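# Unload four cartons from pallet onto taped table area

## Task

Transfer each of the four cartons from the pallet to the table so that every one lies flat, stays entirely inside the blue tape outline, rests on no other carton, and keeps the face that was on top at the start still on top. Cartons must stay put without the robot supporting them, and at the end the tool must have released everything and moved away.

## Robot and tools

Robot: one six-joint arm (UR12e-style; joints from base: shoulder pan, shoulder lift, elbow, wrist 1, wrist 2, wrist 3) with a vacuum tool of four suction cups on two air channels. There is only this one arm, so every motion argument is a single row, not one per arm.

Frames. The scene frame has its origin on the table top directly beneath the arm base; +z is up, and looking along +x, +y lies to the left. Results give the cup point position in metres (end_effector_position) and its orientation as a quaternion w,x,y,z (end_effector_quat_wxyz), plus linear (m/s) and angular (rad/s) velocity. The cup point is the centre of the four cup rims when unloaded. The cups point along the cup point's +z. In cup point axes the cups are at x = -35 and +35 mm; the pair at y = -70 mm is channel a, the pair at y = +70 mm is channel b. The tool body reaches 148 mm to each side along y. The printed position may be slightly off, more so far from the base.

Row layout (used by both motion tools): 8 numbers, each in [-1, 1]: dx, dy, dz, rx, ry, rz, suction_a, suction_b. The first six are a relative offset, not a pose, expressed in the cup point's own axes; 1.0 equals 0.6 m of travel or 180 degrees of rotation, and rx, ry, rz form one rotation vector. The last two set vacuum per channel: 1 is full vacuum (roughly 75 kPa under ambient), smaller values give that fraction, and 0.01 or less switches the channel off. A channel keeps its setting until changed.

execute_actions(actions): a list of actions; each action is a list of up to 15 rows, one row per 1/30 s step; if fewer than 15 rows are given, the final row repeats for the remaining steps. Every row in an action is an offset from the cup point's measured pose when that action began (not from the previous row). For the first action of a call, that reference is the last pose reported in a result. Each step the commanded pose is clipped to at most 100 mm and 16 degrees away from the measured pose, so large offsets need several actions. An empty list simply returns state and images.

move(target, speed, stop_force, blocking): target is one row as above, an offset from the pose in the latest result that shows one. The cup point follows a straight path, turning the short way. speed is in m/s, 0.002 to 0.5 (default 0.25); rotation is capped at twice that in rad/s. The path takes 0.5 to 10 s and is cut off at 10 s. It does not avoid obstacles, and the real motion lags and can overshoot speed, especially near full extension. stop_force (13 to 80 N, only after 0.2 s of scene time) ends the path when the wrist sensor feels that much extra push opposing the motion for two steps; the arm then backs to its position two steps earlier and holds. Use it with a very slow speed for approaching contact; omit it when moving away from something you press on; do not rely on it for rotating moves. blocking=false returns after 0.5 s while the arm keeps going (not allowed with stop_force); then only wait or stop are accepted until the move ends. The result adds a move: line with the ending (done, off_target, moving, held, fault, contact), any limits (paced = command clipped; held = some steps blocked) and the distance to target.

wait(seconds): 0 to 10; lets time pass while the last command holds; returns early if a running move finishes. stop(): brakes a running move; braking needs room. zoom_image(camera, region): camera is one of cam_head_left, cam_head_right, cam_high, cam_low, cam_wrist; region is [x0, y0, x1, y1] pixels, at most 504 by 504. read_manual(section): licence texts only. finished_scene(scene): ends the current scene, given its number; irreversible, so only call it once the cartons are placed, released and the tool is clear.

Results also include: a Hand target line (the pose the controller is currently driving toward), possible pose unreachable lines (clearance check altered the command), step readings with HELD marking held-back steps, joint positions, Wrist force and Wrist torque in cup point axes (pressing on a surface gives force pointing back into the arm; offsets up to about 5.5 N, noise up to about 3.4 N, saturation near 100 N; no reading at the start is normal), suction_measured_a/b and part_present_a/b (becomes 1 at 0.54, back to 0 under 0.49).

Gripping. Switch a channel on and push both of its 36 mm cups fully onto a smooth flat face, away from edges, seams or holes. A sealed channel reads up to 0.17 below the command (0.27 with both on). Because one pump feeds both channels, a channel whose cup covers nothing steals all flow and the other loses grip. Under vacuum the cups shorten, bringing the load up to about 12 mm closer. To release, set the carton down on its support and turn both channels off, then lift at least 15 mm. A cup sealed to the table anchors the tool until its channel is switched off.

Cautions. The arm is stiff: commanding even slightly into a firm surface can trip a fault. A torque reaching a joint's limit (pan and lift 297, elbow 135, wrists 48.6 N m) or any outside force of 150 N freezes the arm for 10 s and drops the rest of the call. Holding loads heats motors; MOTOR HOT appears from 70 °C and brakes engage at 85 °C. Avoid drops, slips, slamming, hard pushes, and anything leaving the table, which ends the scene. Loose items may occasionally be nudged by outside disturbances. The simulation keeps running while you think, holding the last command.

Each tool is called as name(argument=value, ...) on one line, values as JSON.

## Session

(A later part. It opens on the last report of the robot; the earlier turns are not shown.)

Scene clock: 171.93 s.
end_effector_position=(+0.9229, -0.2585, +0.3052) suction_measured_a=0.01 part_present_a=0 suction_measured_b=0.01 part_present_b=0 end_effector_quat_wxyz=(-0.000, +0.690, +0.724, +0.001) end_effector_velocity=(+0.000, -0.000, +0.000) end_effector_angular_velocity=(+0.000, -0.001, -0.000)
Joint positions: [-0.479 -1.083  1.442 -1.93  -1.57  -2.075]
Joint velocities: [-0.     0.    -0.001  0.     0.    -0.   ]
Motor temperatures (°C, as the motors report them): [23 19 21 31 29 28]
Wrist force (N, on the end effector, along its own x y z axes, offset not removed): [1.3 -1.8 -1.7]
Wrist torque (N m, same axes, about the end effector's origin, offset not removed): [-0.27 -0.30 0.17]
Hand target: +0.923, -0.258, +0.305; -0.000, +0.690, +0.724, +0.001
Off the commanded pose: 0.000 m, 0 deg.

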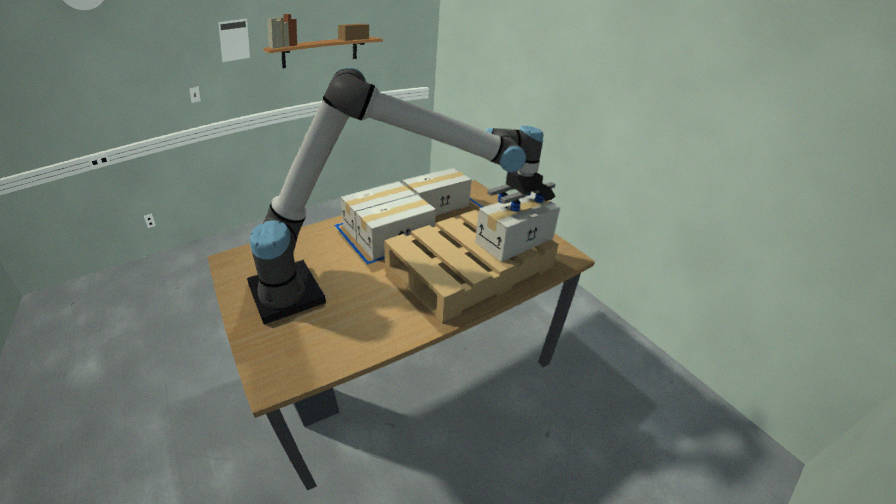

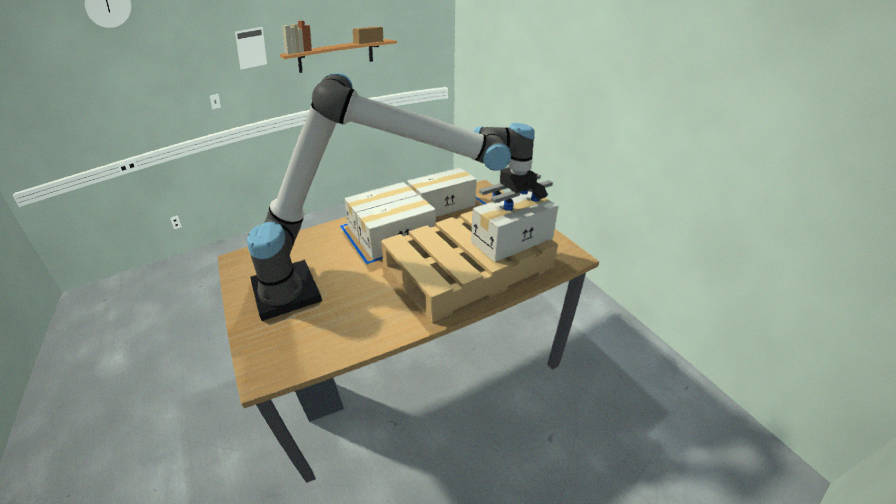

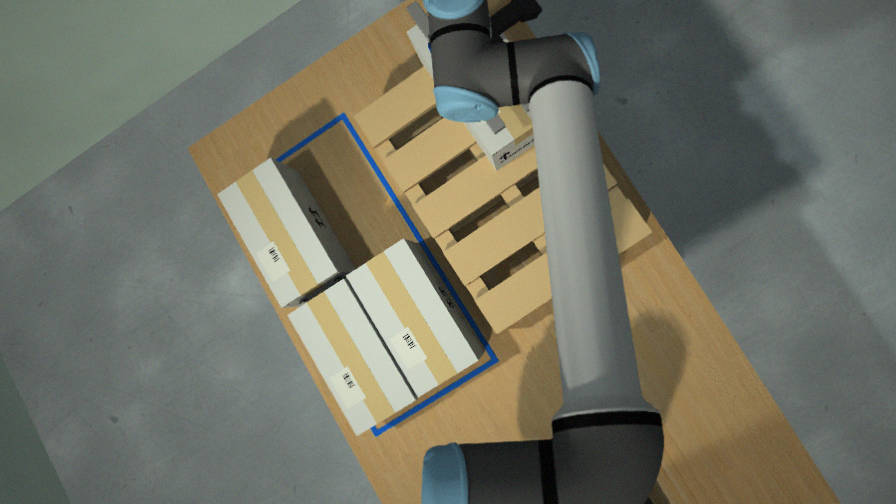

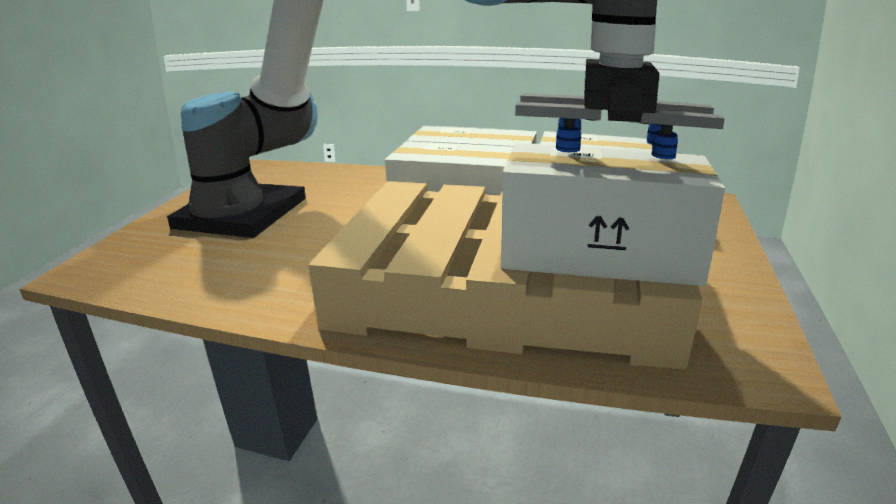

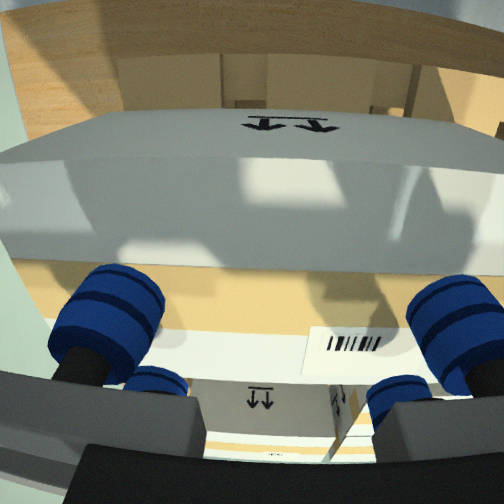

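move(target=[0,0,0.061,0,0,0,1,1], speed=0.06)

execute_actions(actions=[[[0,0,0,0,0,0,1,1]]])

Scene clock: 178.23 s.
end_effector_position=(+0.9228, -0.2584, +0.2690) suction_measured_a=0.49 part_present_a=0 suction_measured_b=0.49 part_present_b=0 end_effector_quat_wxyz=(-0.000, +0.690, +0.724, +0.001) end_effector_velocity=(+0.001, +0.001, -0.001) end_effector_angular_velocity=(-0.002, -0.002, +0.001)
Joint positions: [-0.479 -1.06   1.475 -1.986 -1.57  -2.075]
Joint velocities: [ 0.001  0.001  0.002 -0.005 -0.001 -0.   ]
Motor temperatures (°C, as the motors report them): [23 19 21 31 29 28]
Wrist force (N, on the end effector, along its own x y z axes, offset not removed): [2.7 -8.5 -8.3]
Wrist torque (N m, same axes, about the end effector's origin, offset not removed): [-2.42 -1.04 0.09]
Hand target: +0.923, -0.258, +0.269; -0.000, +0.690, +0.724, +0.001
Off the commanded pose: 0.000 m, 0 deg.
move: done

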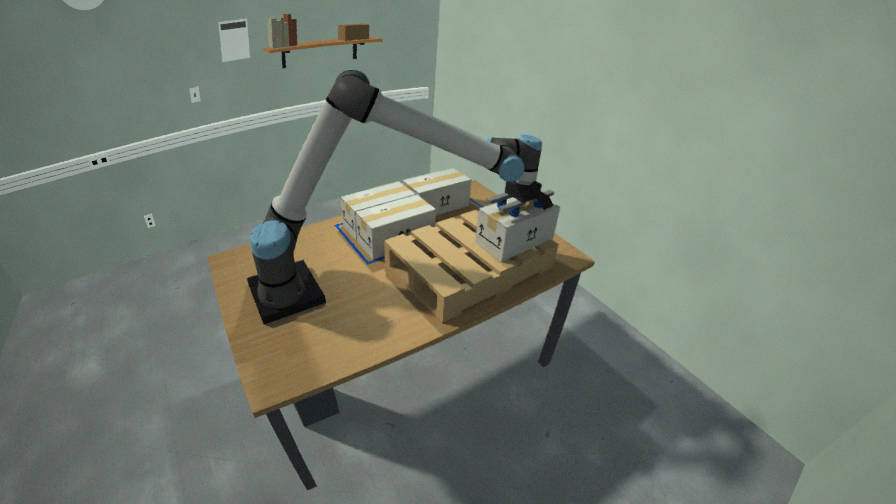

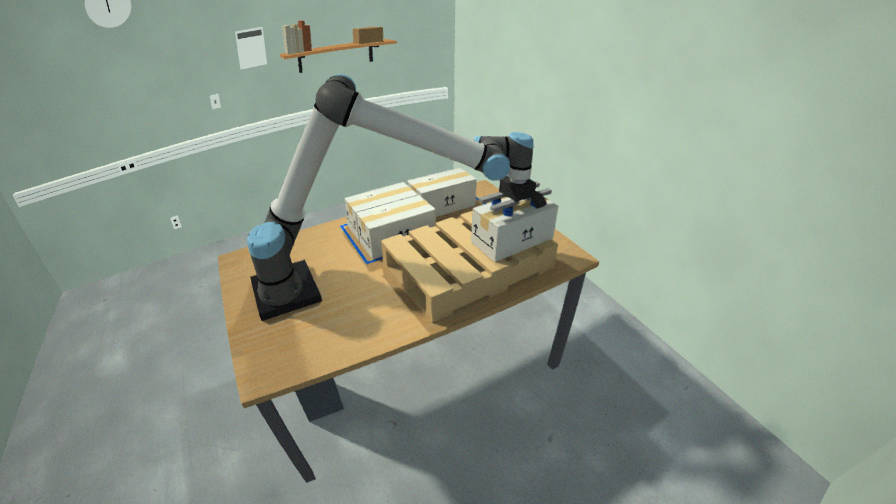

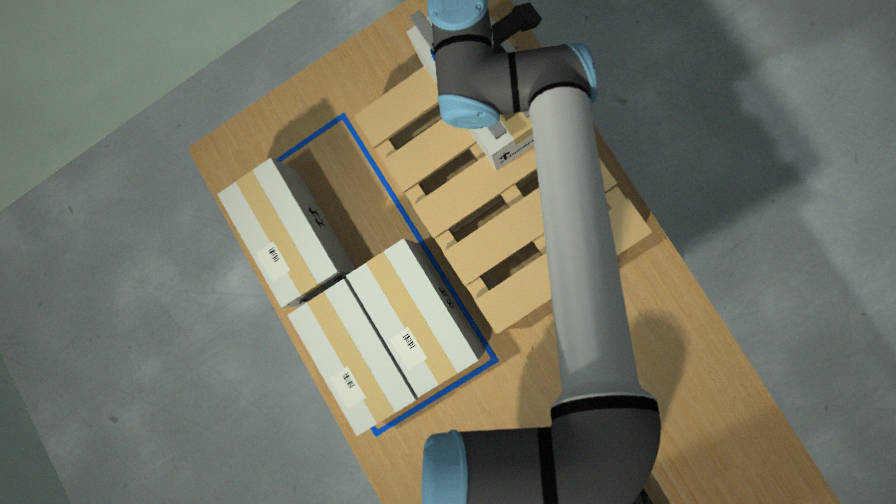

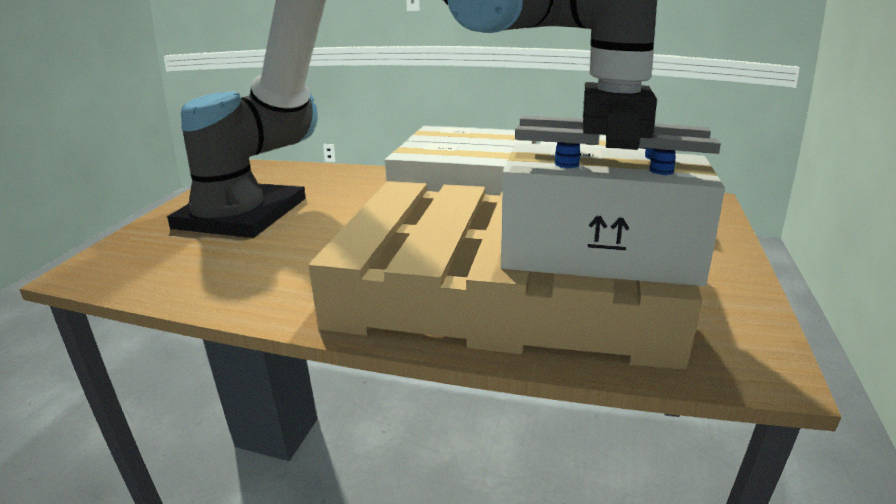

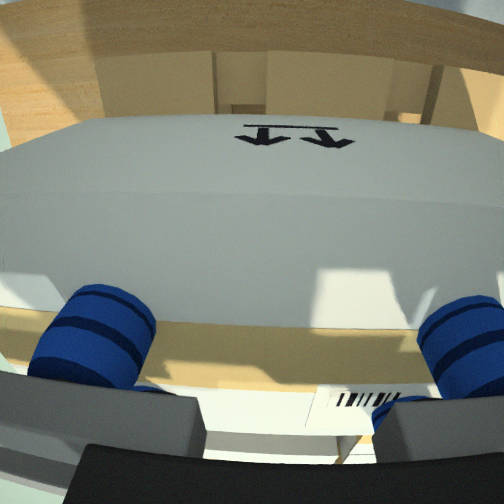

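Scene clock: 178.73 s.
end_effector_position=(+0.9228, -0.2584, +0.2689) suction_measured_a=0.73 part_present_a=1 suction_measured_b=0.73 part_present_b=1 end_effector_quat_wxyz=(-0.000, +0.690, +0.724, +0.001) end_effector_velocity=(+0.000, +0.001, -0.001) end_effector_angular_velocity=(+0.001, +0.001, +0.001)
Joint positions: [-0.479 -1.06   1.475 -1.986 -1.57  -2.075]
Joint velocities: [0.001 0.001 0.    0.    0.    0.   ]
Motor temperatures (°C, as the motors report them): [23 19 21 31 29 28]
Wrist force (N, on the end effector, along its own x y z axes, offset not removed): [0.7 -1.5 -3.6]
Wrist torque (N m, same axes, about the end effector's origin, offset not removed): [-3.33 -1.45 0.11]
Hand target: +0.923, -0.258, +0.269; -0.000, +0.690, +0.724, +0.001
Off the commanded pose: 0.000 m, 0 deg.
Step readings (end_effector_position):
0: (+0.9228, -0.2584, +0.2690)
1: (+0.9229, -0.2584, +0.2689)
2: (+0.9229, -0.2584, +0.2689)
4: (+0.9229, -0.2584, +0.2689)
8: (+0.9229, -0.2584, +0.2689)
15: end_effector_position above

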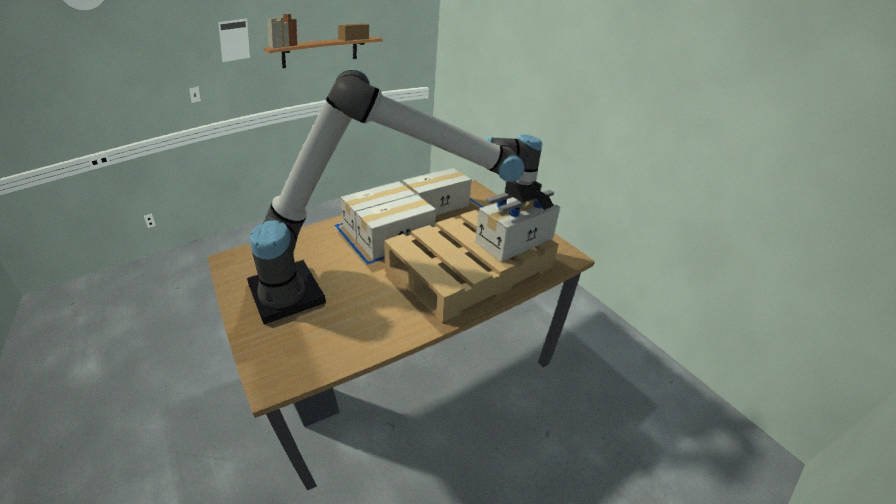

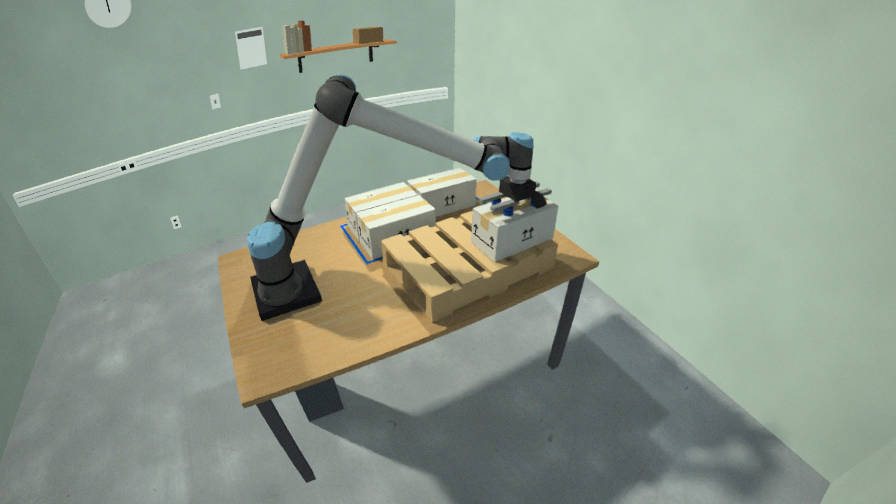

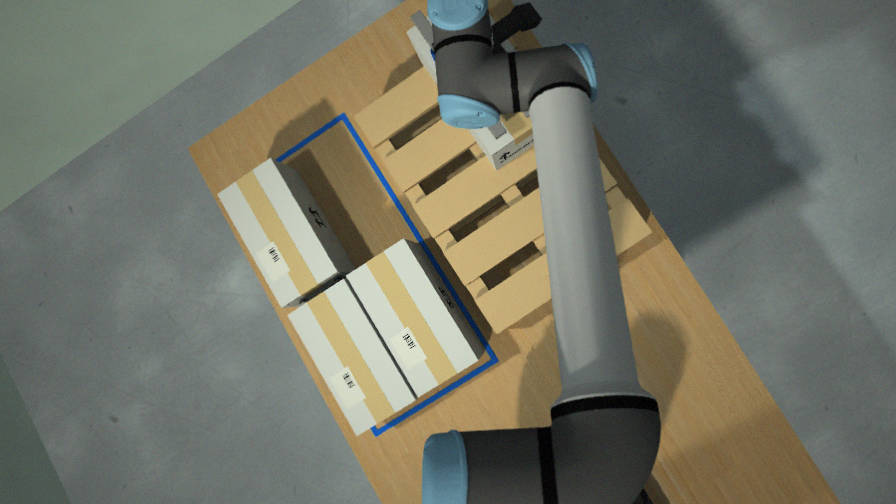

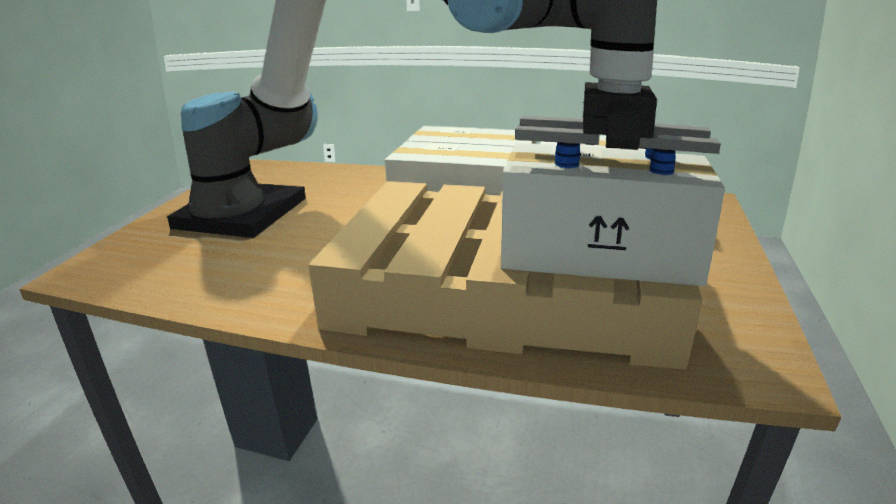

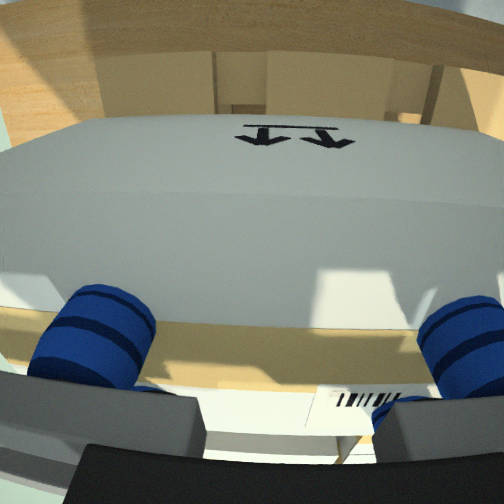

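move(target=[0,0,-0.045,0,0,0,1,1], speed=0.08)

move(target=[0.677,0.014,-0.025,0,0,0.008,1,1], speed=0.3)

Scene clock: 184.10 s.
end_effector_position=(+0.9228, -0.2584, +0.2955) suction_measured_a=0.76 part_present_a=1 suction_measured_b=0.76 part_present_b=1 end_effector_quat_wxyz=(-0.000, +0.690, +0.724, +0.001) end_effector_velocity=(+0.000, +0.000, +0.002) end_effector_angular_velocity=(-0.000, +0.002, +0.000)
Joint positions: [-0.479 -1.077  1.451 -1.945 -1.57  -2.075]
Joint velocities: [ 0.    -0.    -0.003  0.004 -0.001 -0.   ]
Motor temperatures (°C, as the motors report them): [23 19 21 31 29 28]
Wrist force (N, on the end effector, along its own x y z axes, offset not removed): [0.8 -2.7 18.7]
Wrist torque (N m, same axes, about the end effector's origin, offset not removed): [-0.84 0.03 0.08]
Hand target: +0.923, -0.258, +0.296; -0.000, +0.690, +0.724, +0.001
Off the commanded pose: 0.000 m, 0 deg.
move: done

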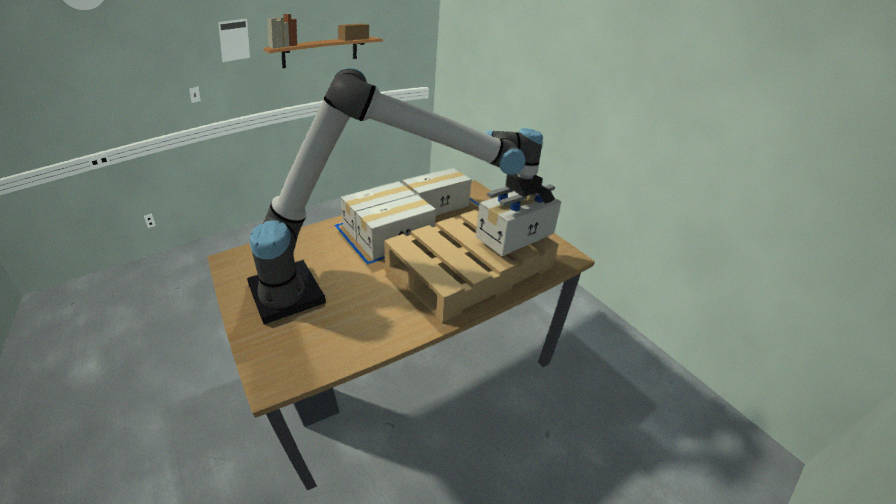

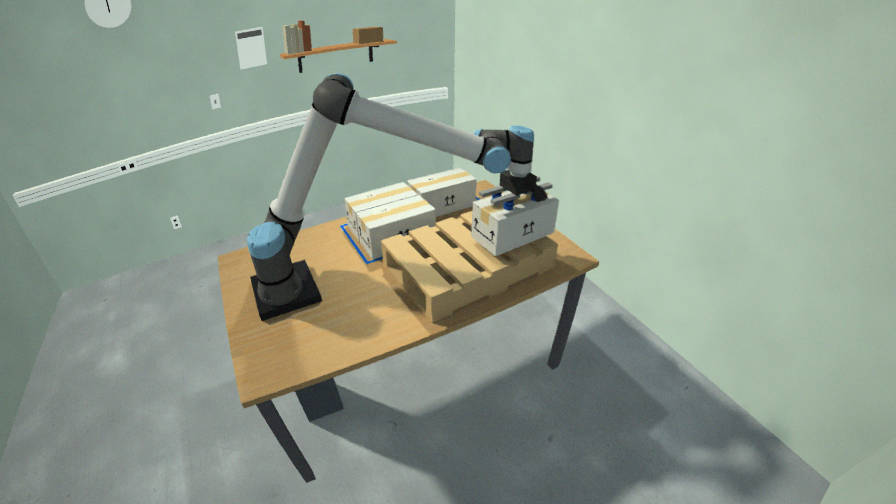

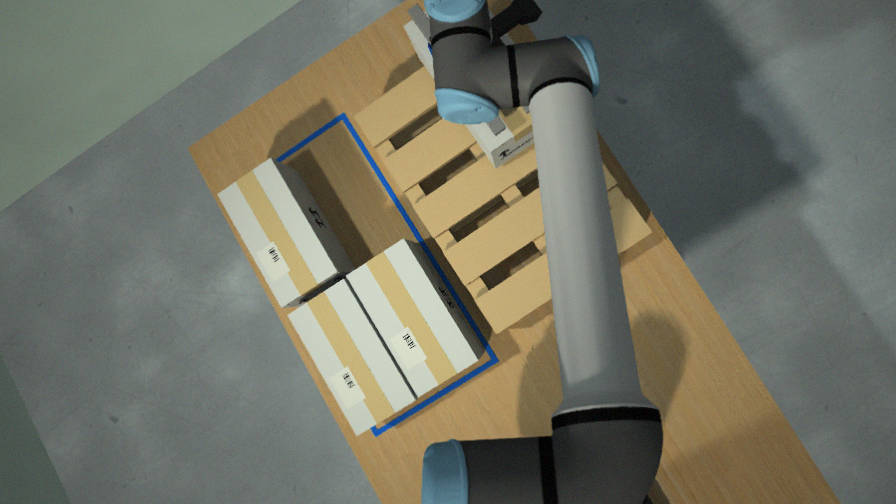

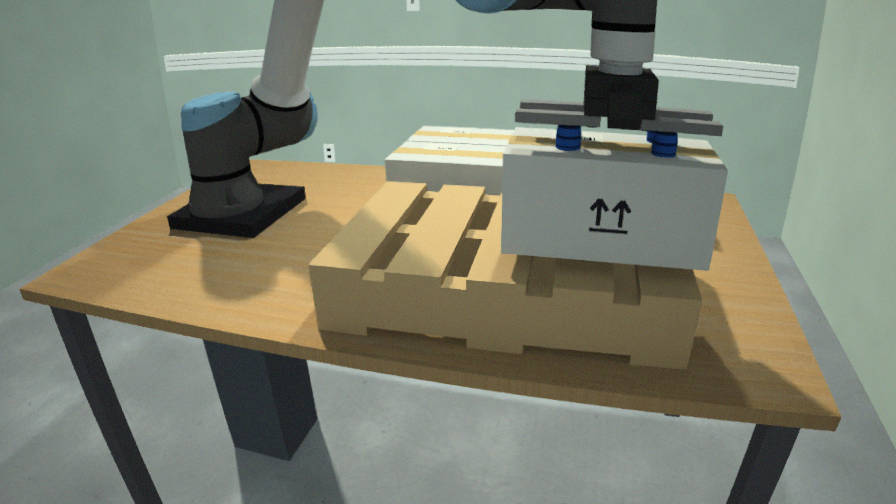

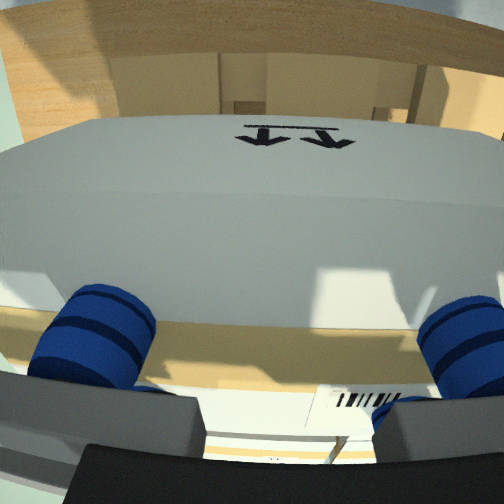

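Scene clock: 186.17 s.
end_effector_position=(+0.9116, +0.1471, +0.3110) suction_measured_a=0.76 part_present_a=1 suction_measured_b=0.76 part_present_b=1 end_effector_quat_wxyz=(-0.000, +0.699, +0.715, +0.001) end_effector_velocity=(+0.000, +0.003, +0.001) end_effector_angular_velocity=(-0.000, -0.001, -0.001)
Joint positions: [-0.053 -1.14   1.518 -1.949 -1.57  -1.624]
Joint velocities: [ 0.003 -0.    -0.002  0.001 -0.     0.004]
Motor temperatures (°C, as the motors report them): [23 19 21 31 29 28]
Wrist force (N, on the end effector, along its own x y z axes, offset not removed): [2.3 0.6 21.2]
Wrist torque (N m, same axes, about the end effector's origin, offset not removed): [-0.40 -0.24 0.10]
Hand target: +0.912, +0.148, +0.311; -0.000, +0.699, +0.715, +0.001
Off the commanded pose: 0.001 m, 0 deg.
move: done

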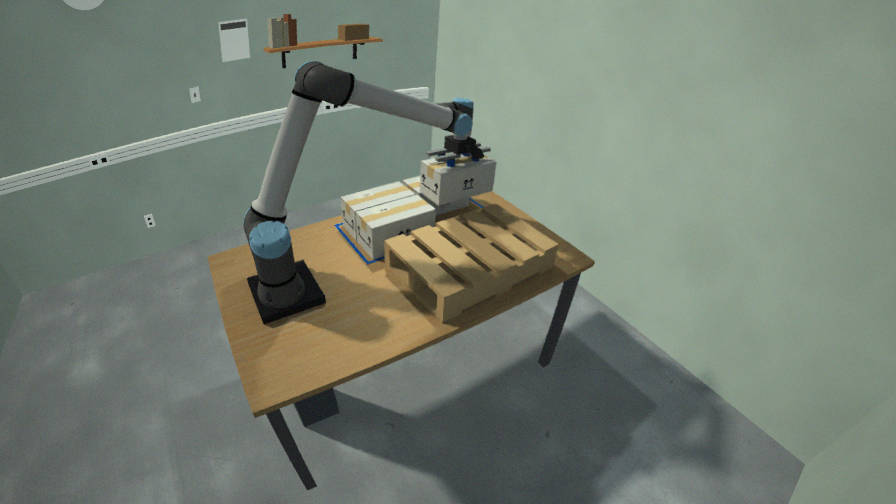

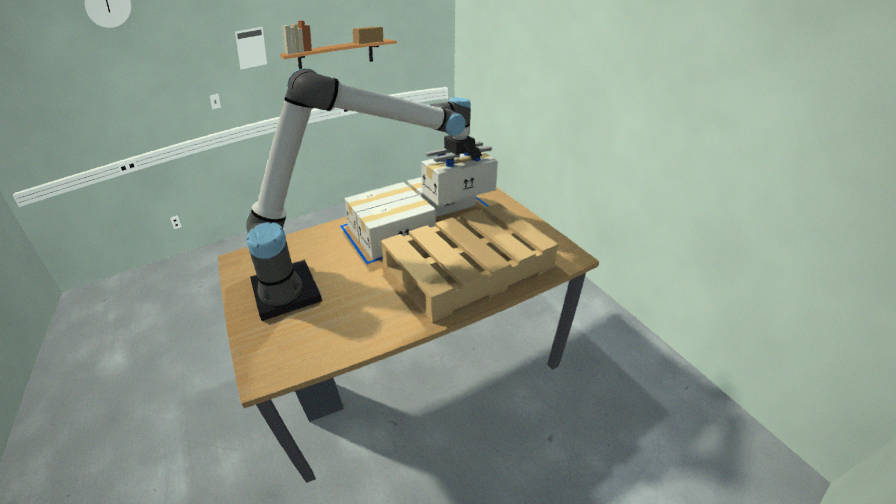

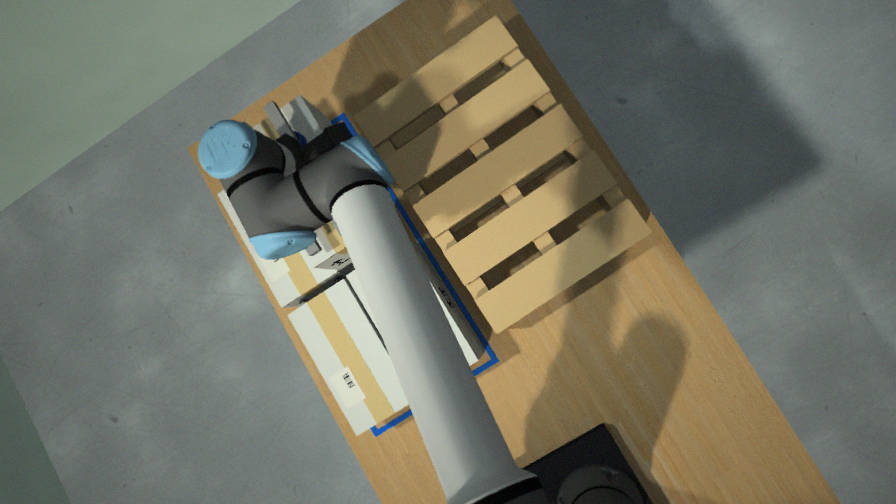

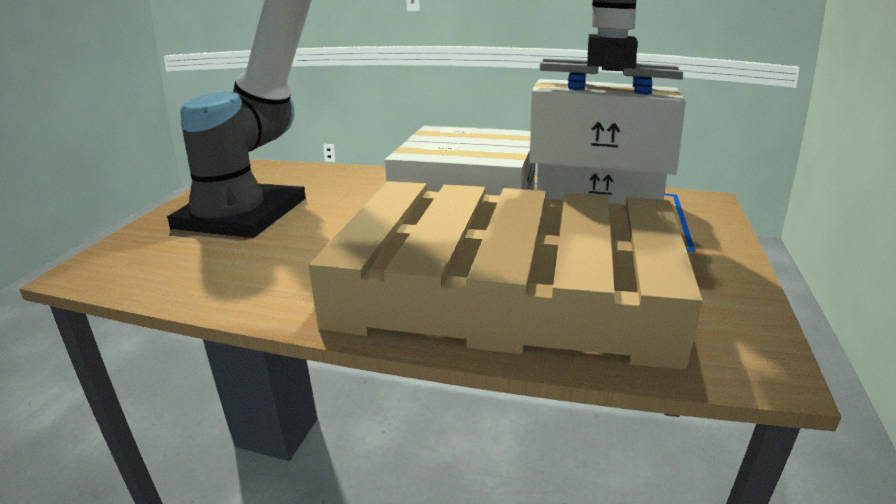

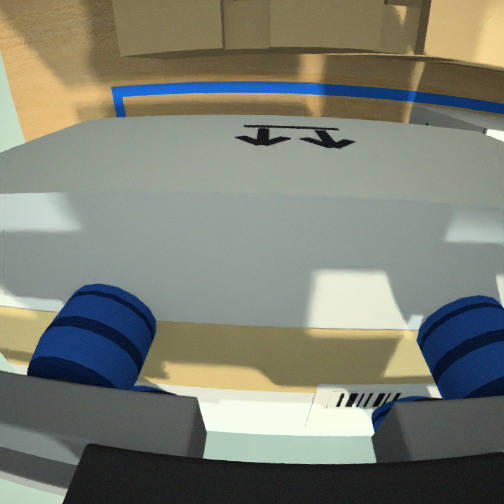

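move(target=[0,0,0.266,0,0,0,1,1], speed=0.12, stop_force=15)

Scene clock: 192.50 s.
end_effector_position=(+0.9116, +0.1473, +0.1519) suction_measured_a=0.76 part_present_a=1 suction_measured_b=0.76 part_present_b=1 end_effector_quat_wxyz=(-0.000, +0.699, +0.715, +0.001) end_effector_velocity=(+0.000, -0.000, -0.002) end_effector_angular_velocity=(+0.000, -0.001, -0.000)
Joint positions: [-0.053 -1.016  1.639 -2.195 -1.57  -1.623]
Joint velocities: [-0.     0.002  0.001 -0.004  0.    -0.   ]
Motor temperatures (°C, as the motors report them): [23 19 21 31 29 28]
Wrist force (N, on the end effector, along its own x y z axes, offset not removed): [1.9 -2.0 24.1]
Wrist torque (N m, same axes, about the end effector's origin, offset not removed): [-0.70 -0.04 0.08]
Hand target: +0.912, +0.147, +0.152; -0.000, +0.699, +0.715, +0.001
Off the commanded pose: 0.000 m, 0 deg.
move: done

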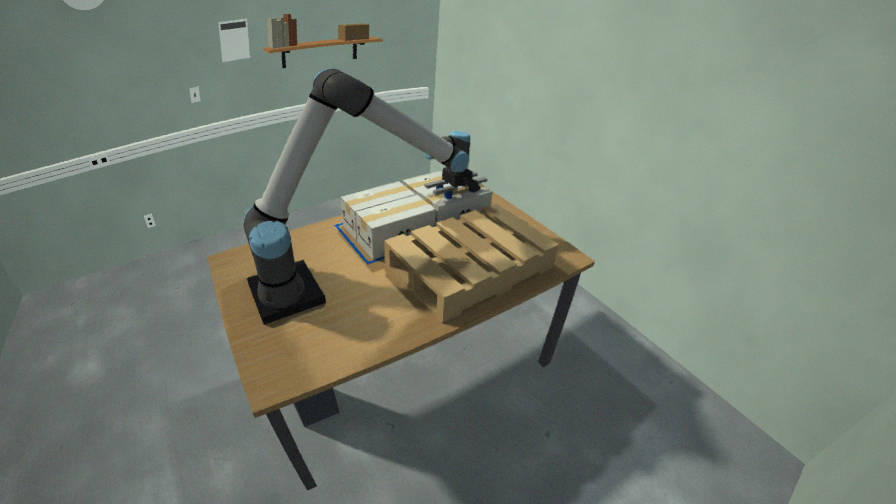

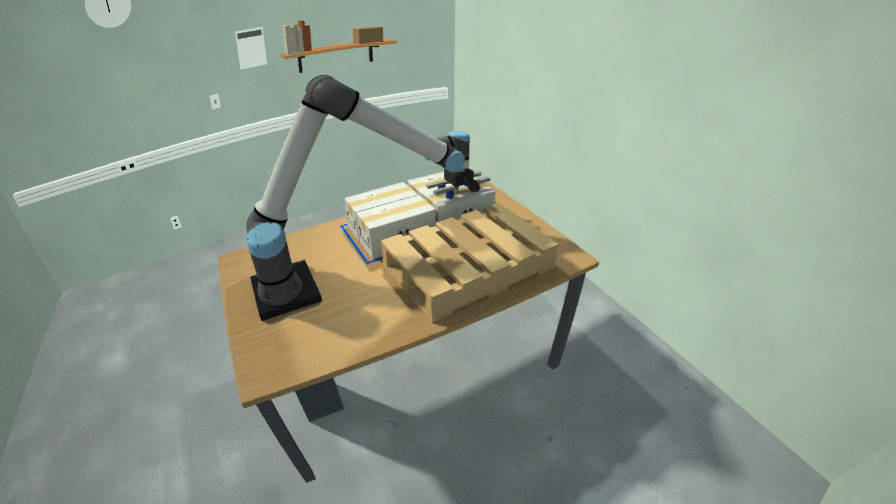

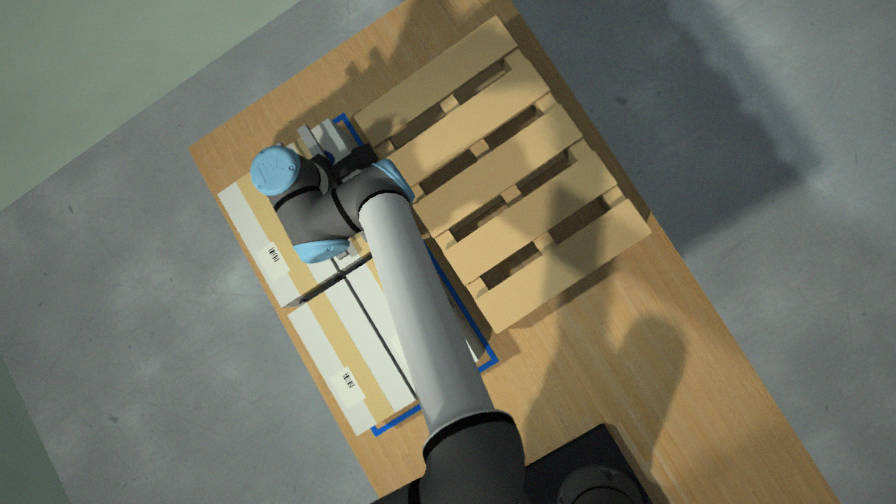

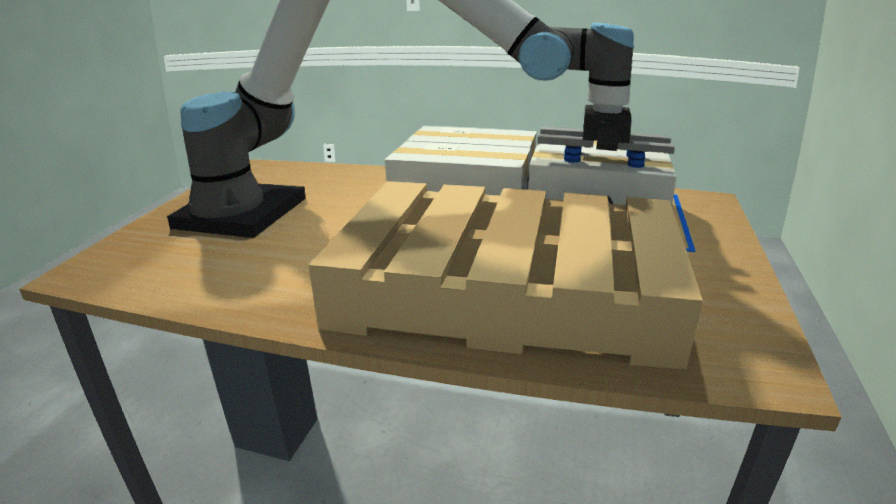

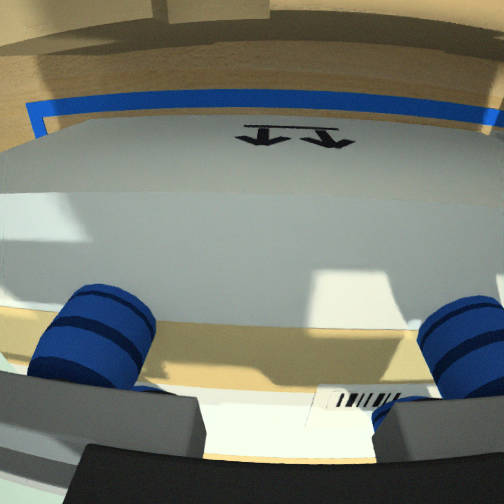

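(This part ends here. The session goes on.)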